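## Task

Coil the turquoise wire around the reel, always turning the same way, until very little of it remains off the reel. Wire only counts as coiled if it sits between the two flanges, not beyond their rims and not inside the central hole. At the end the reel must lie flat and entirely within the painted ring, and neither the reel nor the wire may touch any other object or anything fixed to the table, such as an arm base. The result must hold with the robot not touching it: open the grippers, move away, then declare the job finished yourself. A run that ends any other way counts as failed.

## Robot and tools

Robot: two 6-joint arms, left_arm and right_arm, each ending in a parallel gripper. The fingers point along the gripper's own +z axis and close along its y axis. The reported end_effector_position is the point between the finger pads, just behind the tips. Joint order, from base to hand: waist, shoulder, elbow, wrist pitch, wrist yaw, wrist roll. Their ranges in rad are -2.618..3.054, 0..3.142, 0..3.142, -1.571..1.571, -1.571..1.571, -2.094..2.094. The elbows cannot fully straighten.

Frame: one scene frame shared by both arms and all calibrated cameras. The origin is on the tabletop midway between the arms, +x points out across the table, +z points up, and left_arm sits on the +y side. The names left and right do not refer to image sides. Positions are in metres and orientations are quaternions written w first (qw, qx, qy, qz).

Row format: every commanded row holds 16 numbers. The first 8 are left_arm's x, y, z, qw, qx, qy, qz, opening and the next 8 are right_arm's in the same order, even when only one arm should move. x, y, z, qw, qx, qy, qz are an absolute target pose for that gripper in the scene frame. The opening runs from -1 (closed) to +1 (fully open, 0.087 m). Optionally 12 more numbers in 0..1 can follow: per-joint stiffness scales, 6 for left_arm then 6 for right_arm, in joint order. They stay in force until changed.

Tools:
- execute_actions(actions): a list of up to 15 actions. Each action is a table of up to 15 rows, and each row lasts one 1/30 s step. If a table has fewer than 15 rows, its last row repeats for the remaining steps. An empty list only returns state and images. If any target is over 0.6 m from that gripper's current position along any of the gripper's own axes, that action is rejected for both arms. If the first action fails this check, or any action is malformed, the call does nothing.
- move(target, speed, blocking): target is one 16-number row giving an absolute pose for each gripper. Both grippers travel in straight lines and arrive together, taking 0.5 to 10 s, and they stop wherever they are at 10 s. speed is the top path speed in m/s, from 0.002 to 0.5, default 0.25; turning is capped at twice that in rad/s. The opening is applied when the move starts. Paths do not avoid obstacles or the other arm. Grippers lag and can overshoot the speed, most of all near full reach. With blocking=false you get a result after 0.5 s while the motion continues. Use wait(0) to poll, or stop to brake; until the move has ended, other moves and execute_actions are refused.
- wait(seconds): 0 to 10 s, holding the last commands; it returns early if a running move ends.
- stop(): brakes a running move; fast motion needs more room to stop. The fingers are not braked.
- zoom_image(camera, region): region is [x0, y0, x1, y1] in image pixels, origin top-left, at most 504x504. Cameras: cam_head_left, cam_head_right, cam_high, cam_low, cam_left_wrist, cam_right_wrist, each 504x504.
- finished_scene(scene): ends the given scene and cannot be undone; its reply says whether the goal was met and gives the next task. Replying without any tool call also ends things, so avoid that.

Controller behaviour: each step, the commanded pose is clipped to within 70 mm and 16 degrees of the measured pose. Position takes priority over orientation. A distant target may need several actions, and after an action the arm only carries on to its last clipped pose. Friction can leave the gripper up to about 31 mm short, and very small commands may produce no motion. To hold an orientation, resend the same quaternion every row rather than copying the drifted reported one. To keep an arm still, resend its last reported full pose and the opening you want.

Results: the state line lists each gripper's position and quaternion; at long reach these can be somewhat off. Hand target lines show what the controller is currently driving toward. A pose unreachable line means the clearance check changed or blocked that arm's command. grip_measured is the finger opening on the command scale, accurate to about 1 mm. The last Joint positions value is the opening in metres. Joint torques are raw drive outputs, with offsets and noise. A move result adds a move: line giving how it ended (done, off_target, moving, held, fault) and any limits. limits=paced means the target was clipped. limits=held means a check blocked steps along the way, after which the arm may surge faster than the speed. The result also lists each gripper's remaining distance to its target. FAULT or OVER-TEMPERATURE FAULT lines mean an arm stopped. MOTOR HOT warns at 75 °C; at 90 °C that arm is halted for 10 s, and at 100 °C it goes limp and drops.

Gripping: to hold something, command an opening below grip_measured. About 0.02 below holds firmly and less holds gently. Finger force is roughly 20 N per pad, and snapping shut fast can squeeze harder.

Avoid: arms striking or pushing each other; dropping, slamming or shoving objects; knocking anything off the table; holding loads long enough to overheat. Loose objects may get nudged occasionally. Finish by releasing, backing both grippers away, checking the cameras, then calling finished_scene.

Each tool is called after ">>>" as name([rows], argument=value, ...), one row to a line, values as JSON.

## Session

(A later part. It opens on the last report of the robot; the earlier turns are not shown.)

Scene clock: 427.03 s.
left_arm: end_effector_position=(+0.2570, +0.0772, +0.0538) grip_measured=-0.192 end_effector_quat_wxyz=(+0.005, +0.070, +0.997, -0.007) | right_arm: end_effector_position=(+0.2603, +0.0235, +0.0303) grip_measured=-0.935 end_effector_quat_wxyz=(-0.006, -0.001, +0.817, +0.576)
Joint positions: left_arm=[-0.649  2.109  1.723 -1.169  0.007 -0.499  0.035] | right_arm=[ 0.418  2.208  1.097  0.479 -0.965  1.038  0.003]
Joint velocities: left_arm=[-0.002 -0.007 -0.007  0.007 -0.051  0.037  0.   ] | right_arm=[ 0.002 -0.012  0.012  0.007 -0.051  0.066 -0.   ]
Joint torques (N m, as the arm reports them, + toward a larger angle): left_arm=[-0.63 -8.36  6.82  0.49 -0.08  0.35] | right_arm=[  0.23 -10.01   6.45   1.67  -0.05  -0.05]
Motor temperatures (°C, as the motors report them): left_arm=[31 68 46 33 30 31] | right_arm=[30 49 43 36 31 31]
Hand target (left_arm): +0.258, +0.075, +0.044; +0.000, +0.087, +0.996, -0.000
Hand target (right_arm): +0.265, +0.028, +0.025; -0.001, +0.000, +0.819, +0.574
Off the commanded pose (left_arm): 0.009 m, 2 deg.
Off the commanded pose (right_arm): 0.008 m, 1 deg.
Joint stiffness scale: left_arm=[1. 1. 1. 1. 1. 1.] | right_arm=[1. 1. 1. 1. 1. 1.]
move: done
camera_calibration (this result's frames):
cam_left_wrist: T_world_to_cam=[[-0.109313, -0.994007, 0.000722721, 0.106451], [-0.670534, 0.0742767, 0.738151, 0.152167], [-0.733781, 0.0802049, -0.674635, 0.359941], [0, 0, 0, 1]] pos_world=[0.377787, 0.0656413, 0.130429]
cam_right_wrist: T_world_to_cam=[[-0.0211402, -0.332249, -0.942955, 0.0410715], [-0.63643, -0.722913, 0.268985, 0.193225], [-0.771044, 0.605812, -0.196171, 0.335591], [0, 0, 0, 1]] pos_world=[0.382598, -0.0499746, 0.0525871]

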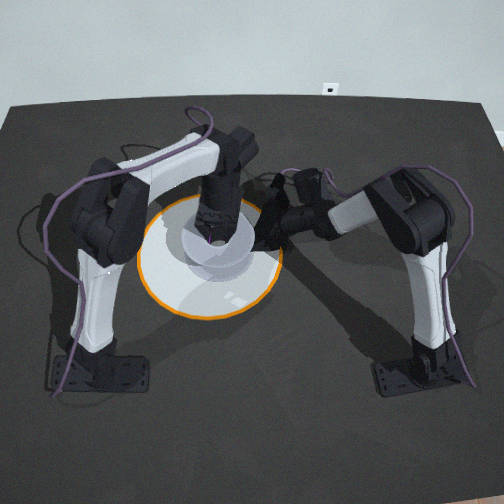

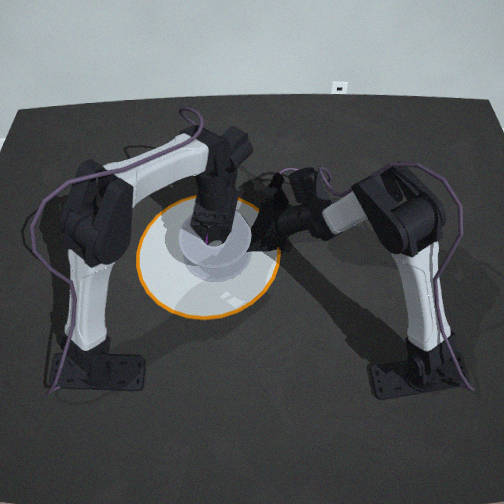

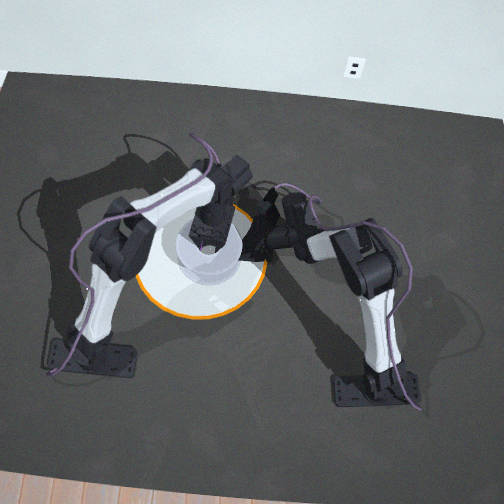

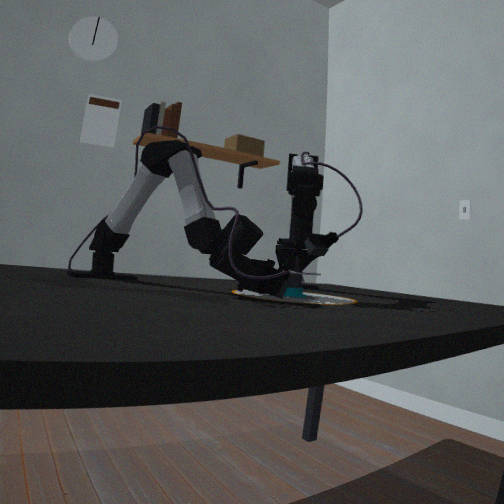

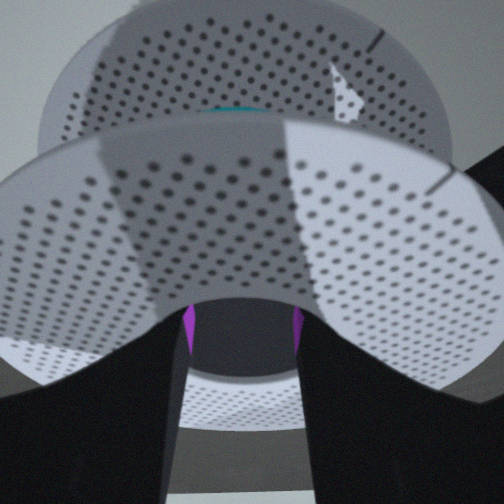

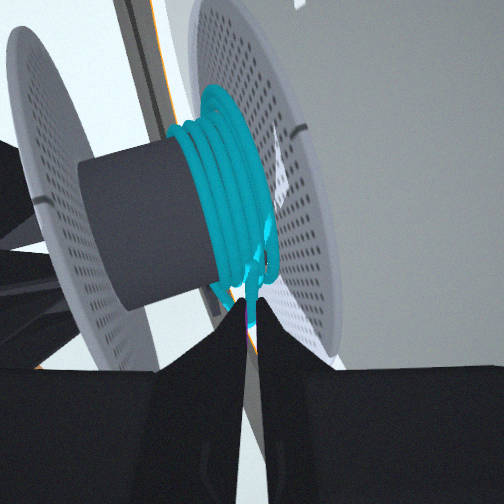

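The tail is inside and taut. Releasing it and backing out.

>>> move(target=[0.259,0.075,0.045,0,0.087,0.996,0,0.3, 0.265,0.028,0.025,0,0,0.819,0.574,-0.75], speed=0.1)

>>> move(target=[0.259,0.075,0.05,0,0.087,0.996,0,-1, 0.265,-0.08,0.035,0,0,0.819,0.574,-0.75], speed=0.15)

>>> move(target=[0.259,0.075,0.15,0,0.087,0.996,0,-1, 0.265,-0.15,0.08,0,0,0.819,0.574,-0.75], speed=0.2)

>>> move(target=[0.22,0.28,0.18,0,0.087,0.996,0,-1, 0.265,-0.15,0.08,0,0,0.819,0.574,-0.75], speed=0.3)

Scene clock: 434.57 s.
left_arm: end_effector_position=(+0.2569, +0.0778, +0.0538) grip_measured=-0.192 end_effector_quat_wxyz=(+0.004, +0.075, +0.997, -0.007) | right_arm: end_effector_position=(+0.2614, +0.0236, +0.0297) grip_measured=-0.750 end_effector_quat_wxyz=(-0.003, +0.001, +0.818, +0.575)
Joint positions: left_arm=[-0.649  2.109  1.723 -1.171  0.007 -0.489  0.035] | right_arm=[ 0.418  2.208  1.097  0.48  -0.958  1.038  0.011]
Joint velocities: left_arm=[-0.007  0.007 -0.002 -0.007  0.051 -0.007 -0.001] | right_arm=[-0.002 -0.012 -0.002  0.007 -0.022 -0.037  0.   ]
Joint torques (N m, as the arm reports them, + toward a larger angle): left_arm=[-0.57 -8.28  7.08  0.47 -0.07  0.24] | right_arm=[  0.18 -10.07   6.47   1.68  -0.14  -0.05]
Motor temperatures (°C, as the motors report them): left_arm=[31 67 47 33 30 31] | right_arm=[30 50 44 37 31 31]
Hand target (left_arm): +0.259, +0.075, +0.045; +0.000, +0.087, +0.996, -0.000
Hand target (right_arm): +0.265, +0.028, +0.025; +0.000, +0.000, +0.819, +0.574
Off the commanded pose (left_arm): 0.009 m, 2 deg.
Off the commanded pose (right_arm): 0.007 m, 0 deg.
Joint stiffness scale: left_arm=[1. 1. 1. 1. 1. 1.] | right_arm=[1. 1. 1. 1. 1. 1.]
move: done
camera_calibration (this result's frames):
cam_left_wrist: T_world_to_cam=[[-0.119165, -0.992874, 0.0000529634, 0.109486], [-0.669195, 0.0803562, 0.738729, 0.151138], [-0.733469, 0.087995, -0.674003, 0.359071], [0, 0, 0, 1]] pos_world=[0.377555, 0.064965, 0.130359]
cam_right_wrist: T_world_to_cam=[[-0.0211539, -0.335444, -0.941823, 0.0405476], [-0.641305, -0.718144, 0.270182, 0.195283], [-0.766995, 0.609711, -0.19993, 0.335257], [0, 0, 0, 1]] pos_world=[0.383234, -0.050567, 0.0524548]

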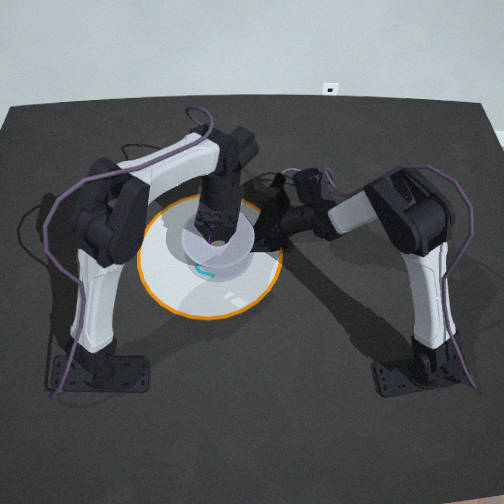

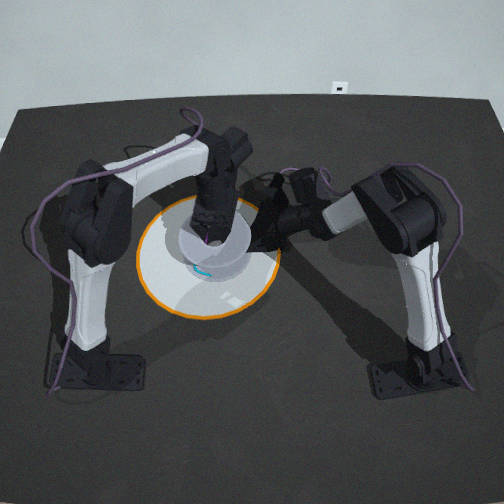

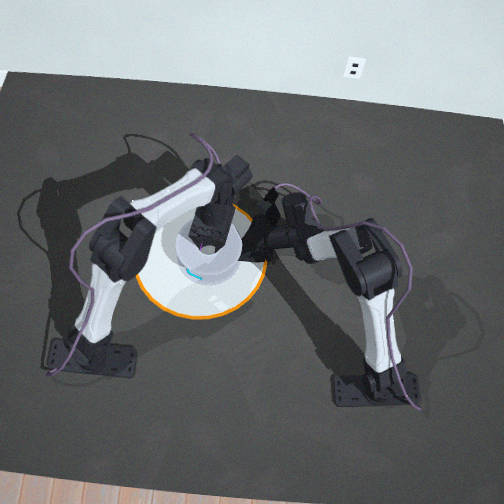

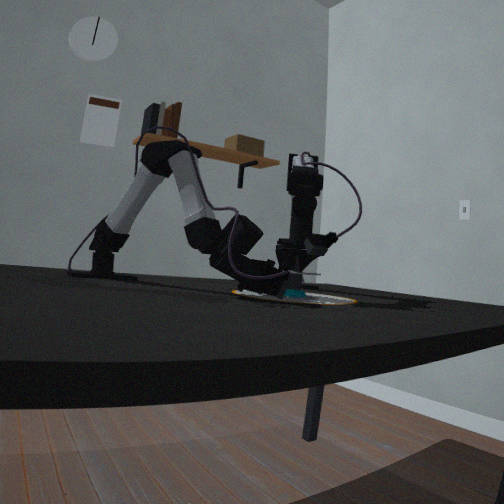

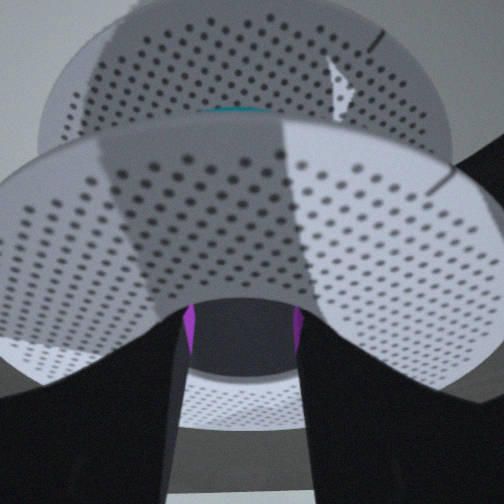

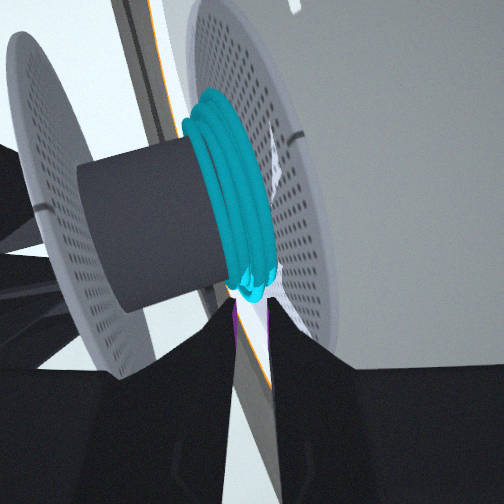

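Scene clock: 436.00 s.
left_arm: end_effector_position=(+0.2542, +0.0803, +0.0470) grip_measured=-1.000 end_effector_quat_wxyz=(-0.008, +0.080, +0.997, +0.001) | right_arm: end_effector_position=(+0.2656, -0.0794, +0.0278) grip_measured=-0.750 end_effector_quat_wxyz=(-0.001, +0.007, +0.822, +0.570)
Joint positions: left_arm=[-0.649  2.129  1.723 -1.179  0.007 -0.478  0.   ] | right_arm=[ 0.166  2.105  0.999  0.165 -1.123  0.689  0.011]
Joint velocities: left_arm=[-0.012 -0.002  0.012 -0.007 -0.007 -0.022  0.   ] | right_arm=[-0.002 -0.002 -0.017 -0.037  0.007  0.007 -0.   ]
Joint torques (N m, as the arm reports them, + toward a larger angle): left_arm=[ -0.58 -10.16   8.09   0.32  -0.08   0.16] | right_arm=[ -0.6  -11.96   4.7    1.13  -0.37  -0.18]
Motor temperatures (°C, as the motors report them): left_arm=[31 68 47 33 30 31] | right_arm=[30 50 44 37 31 31]
Hand target (left_arm): +0.259, +0.075, +0.050; +0.000, +0.087, +0.996, -0.000
Hand target (right_arm): +0.265, -0.081, +0.034; +0.003, +0.001, +0.819, +0.573
Off the commanded pose (left_arm): 0.008 m, 1 deg.
Off the commanded pose (right_arm): 0.007 m, 1 deg.
Joint stiffness scale: left_arm=[1. 1. 1. 1. 1. 1.] | right_arm=[1. 1. 1. 1. 1. 1.]
move: done
camera_calibration (this result's frames):
cam_left_wrist: T_world_to_cam=[[-0.129927, -0.991422, -0.0141675, 0.114938], [-0.651025, 0.074523, 0.755389, 0.149178], [-0.747854, 0.107369, -0.655123, 0.353521], [0, 0, 0, 1]] pos_world=[0.376435, 0.0648781, 0.120541]
cam_right_wrist: T_world_to_cam=[[-0.0281899, -0.345556, -0.937975, 0.00521134], [-0.650015, -0.706526, 0.279825, 0.127473], [-0.759398, 0.617586, -0.2047, 0.399609], [0, 0, 0, 1]] pos_world=[0.386469, -0.154929, 0.0510179]

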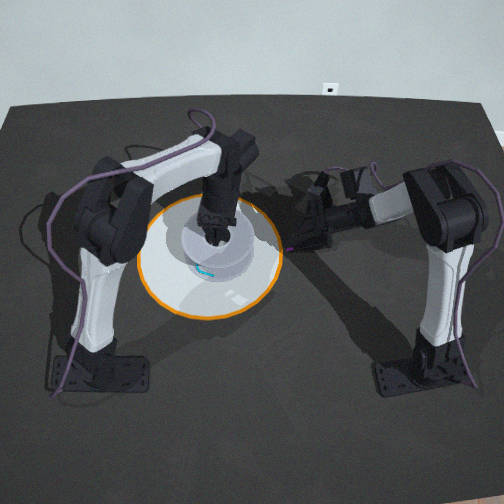

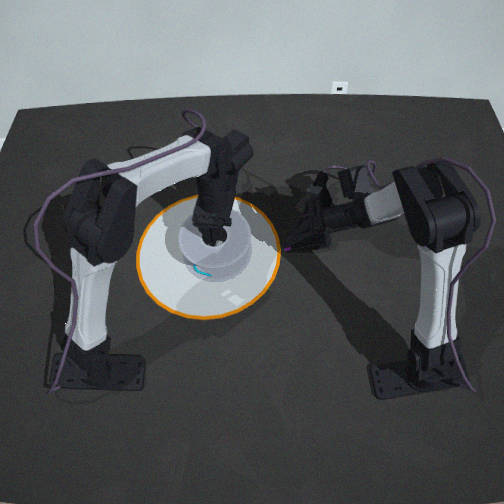

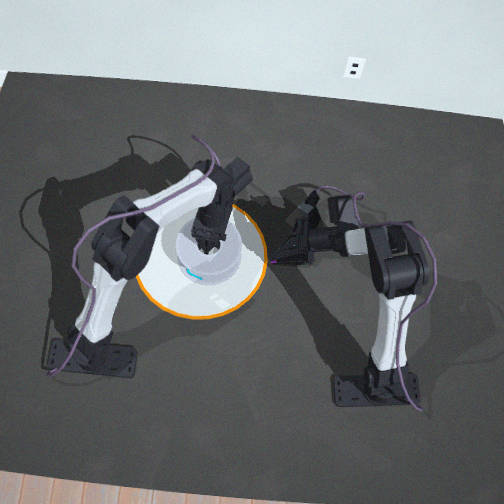

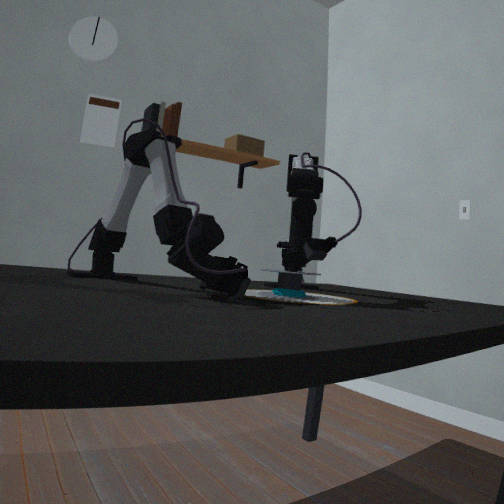

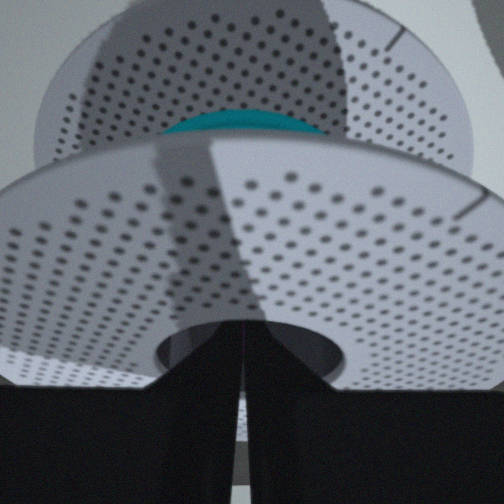

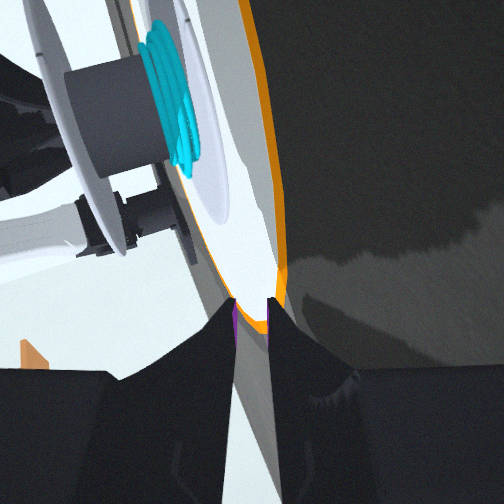

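Scene clock: 437.37 s.
left_arm: end_effector_position=(+0.2578, +0.0776, +0.1512) grip_measured=-1.000 end_effector_quat_wxyz=(+0.008, +0.081, +0.997, -0.009) | right_arm: end_effector_position=(+0.2619, -0.1503, +0.0786) grip_measured=-0.750 end_effector_quat_wxyz=(+0.004, +0.004, +0.821, +0.570)
Joint positions: left_arm=[-0.649  2.13   2.146 -1.565  0.007 -0.478  0.   ] | right_arm=[-0.03   1.967  1.115 -0.495 -1.205  0.236  0.011]
Joint velocities: left_arm=[-0.002 -0.002 -0.012 -0.022  0.022  0.007  0.   ] | right_arm=[-0.002 -0.007  0.002 -0.022  0.022 -0.051  0.   ]
Joint torques (N m, as the arm reports them, + toward a larger angle): left_arm=[-0.54 -9.84  6.89  0.37 -0.07  0.16] | right_arm=[-0.3  -8.73  6.6   0.59 -0.45 -0.2 ]
Motor temperatures (°C, as the motors report them): left_arm=[31 68 47 33 30 31] | right_arm=[30 50 44 37 31 31]
Hand target (left_arm): +0.259, +0.075, +0.150; +0.008, +0.087, +0.996, -0.006
Hand target (right_arm): +0.265, -0.151, +0.079; +0.004, +0.002, +0.819, +0.573
Off the commanded pose (left_arm): 0.003 m, 2 deg.
Off the commanded pose (right_arm): 0.003 m, 1 deg.
Joint stiffness scale: left_arm=[1. 1. 1. 1. 1. 1.] | right_arm=[1. 1. 1. 1. 1. 1.]
joint sent to its limit (left arm) — the command would take joint 4 (wrist pitch) past its lower limit, so that joint was sent only as far as its limit.
move: done
camera_calibration (this result's frames):
cam_left_wrist: T_world_to_cam=[[-0.130151, -0.991487, 0.00366275, 0.111565], [-0.672892, 0.0910413, 0.734117, 0.080683], [-0.728201, 0.0930812, -0.679013, 0.424446], [0, 0, 0, 1]] pos_world=[0.377893, 0.0637617, 0.228565]
cam_right_wrist: T_world_to_cam=[[-0.0182309, -0.344895, -0.938464, 0.0258462], [-0.653689, -0.706114, 0.272202, 0.0623802], [-0.756544, 0.618426, -0.212581, 0.450921], [0, 0, 0, 1]] pos_world=[0.38239, -0.2259, 0.103133]

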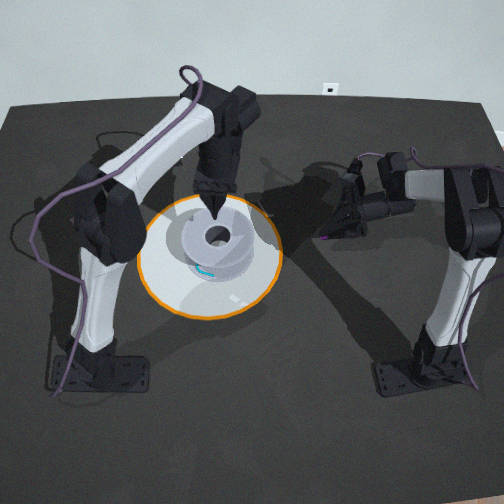

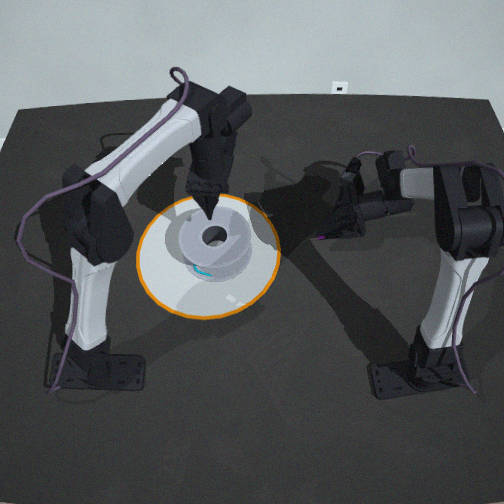

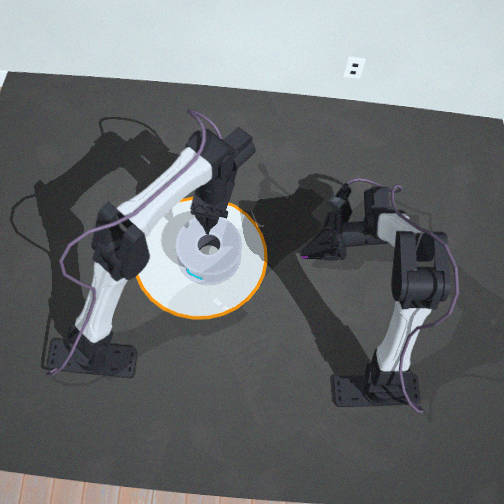

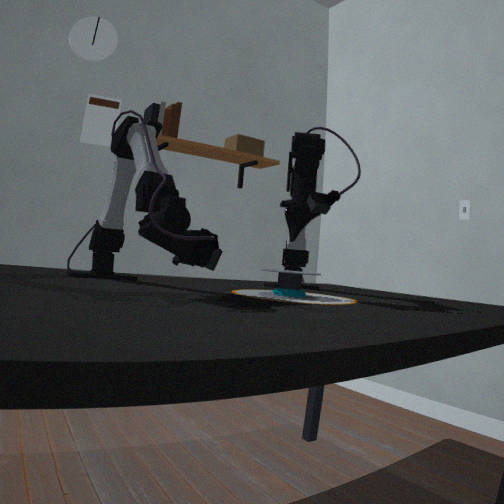

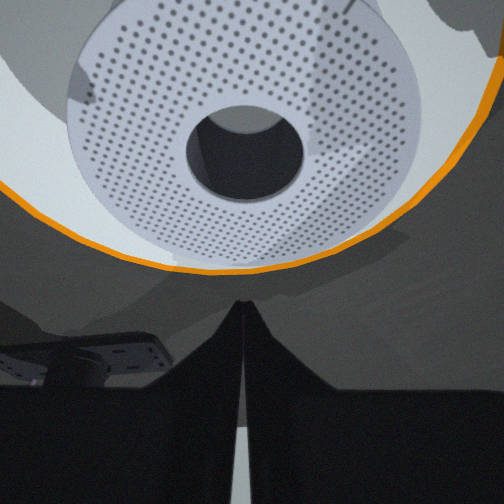

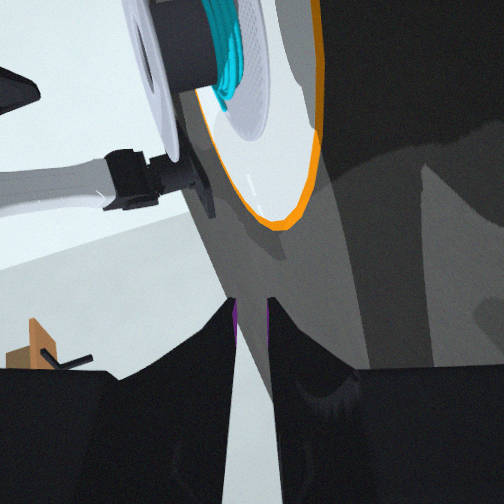

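Scene clock: 438.73 s.
left_arm: end_effector_position=(+0.2262, +0.2791, +0.1811) grip_measured=-1.000 end_effector_quat_wxyz=(+0.005, +0.084, +0.996, +0.002) | right_arm: end_effector_position=(+0.2586, -0.1506, +0.0786) grip_measured=-0.750 end_effector_quat_wxyz=(-0.002, +0.005, +0.821, +0.570)
Joint positions: left_arm=[-0.16   1.688  1.669 -1.541 -0.005  0.018  0.   ] | right_arm=[-0.03   1.967  1.115 -0.519 -1.206  0.221  0.011]
Joint velocities: left_arm=[ 0.007 -0.007 -0.002 -0.081 -0.051  0.037  0.   ] | right_arm=[-0.007 -0.007  0.007 -0.095  0.022 -0.051 -0.001]
Joint torques (N m, as the arm reports them, + toward a larger angle): left_arm=[ 0.23 -8.52  4.1   0.41  0.07  0.16] | right_arm=[-0.08 -8.49  7.45  0.54 -0.52 -0.18]
Motor temperatures (°C, as the motors report them): left_arm=[31 68 47 33 30 31] | right_arm=[30 50 44 36 31 31]
Hand target (left_arm): +0.219, +0.280, +0.181; +0.001, +0.087, +0.996, +0.001
Hand target (right_arm): +0.265, -0.150, +0.080; +0.001, +0.001, +0.819, +0.574
Off the commanded pose (left_arm): 0.006 m, 1 deg.
Off the commanded pose (right_arm): 0.007 m, 1 deg.
Joint stiffness scale: left_arm=[1. 1. 1. 1. 1. 1.] | right_arm=[1. 1. 1. 1. 1. 1.]
move: done
camera_calibration (this result's frames):
cam_left_wrist: T_world_to_cam=[[-0.136369, -0.990495, -0.0180058, 0.312171], [-0.670397, 0.0788864, 0.737797, 0.0212477], [-0.729364, 0.112683, -0.674782, 0.396979], [0, 0, 0, 1]] pos_world=[0.346356, 0.262794, 0.257819]
cam_right_wrist: T_world_to_cam=[[-0.0254823, -0.345327, -0.938136, 0.0274196], [-0.647094, -0.709611, 0.278784, 0.057278], [-0.761984, 0.614167, -0.205377, 0.448911], [0, 0, 0, 1]] pos_world=[0.379826, -0.225592, 0.101951]

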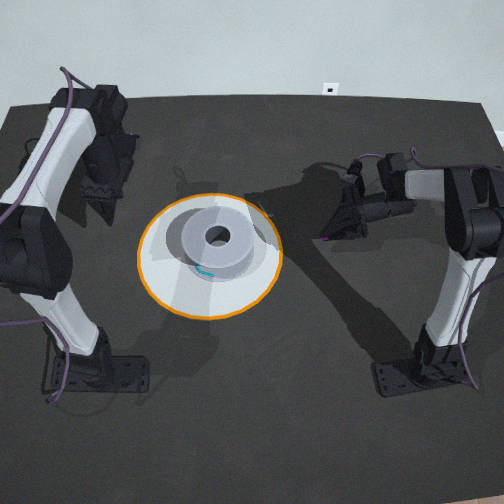

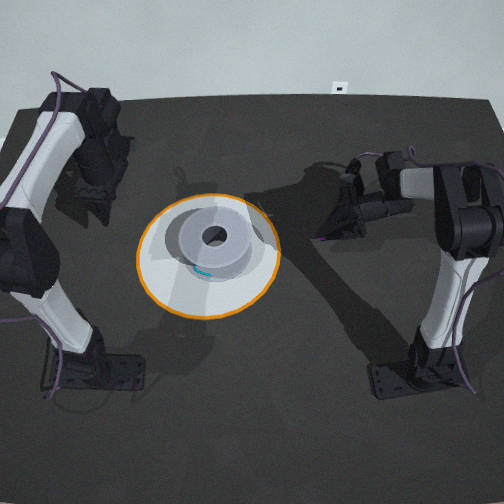

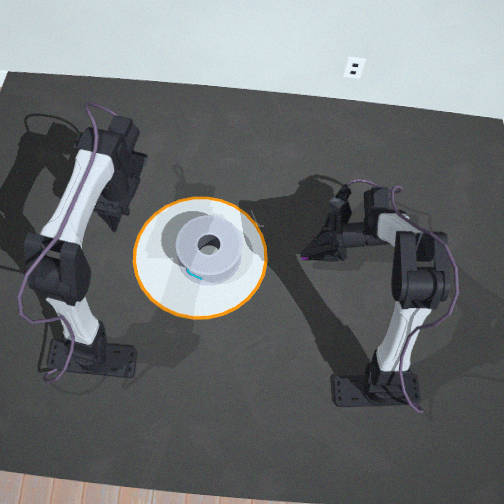

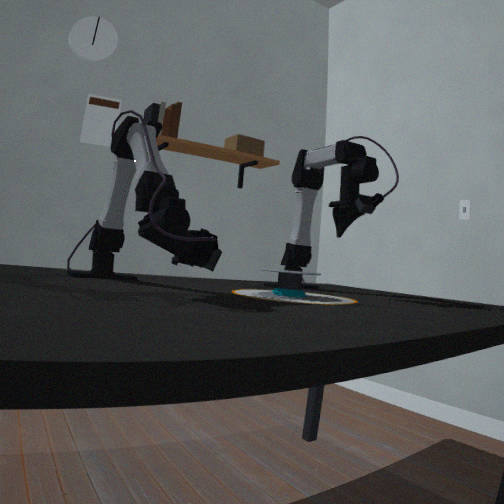

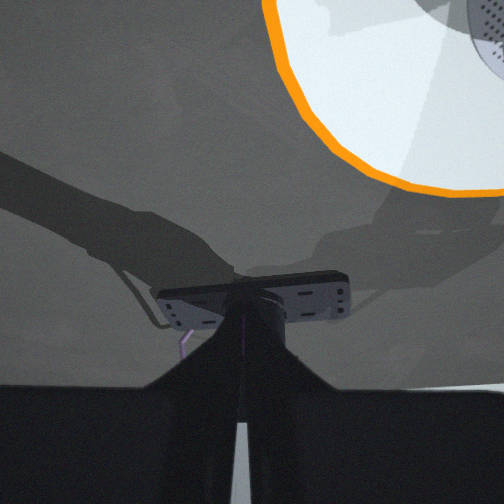

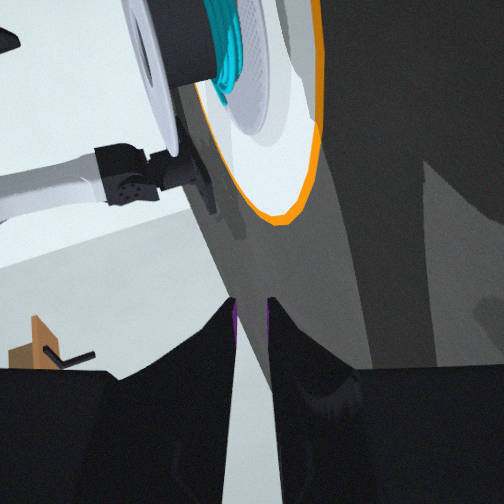

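>>> zoom_image(camera="cam_head_left", region=[160, 200, 280, 300])

Region (160, 200, 280, 300) of cam_head_left's 504x504 image, scaled by 4.200, with more detail than that image has.

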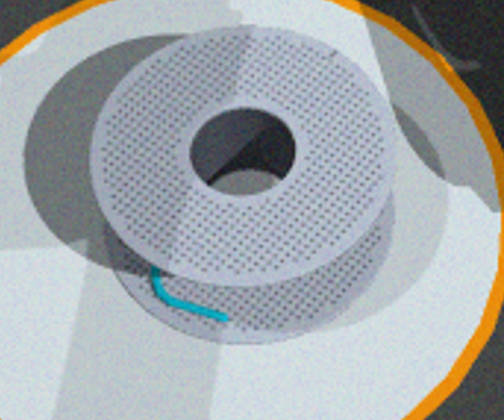

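The tail rests on the lower flange inside its edge, and the reel is inside the ring.

>>> finished_scene(scene=2)

The scene is finished: the task was done.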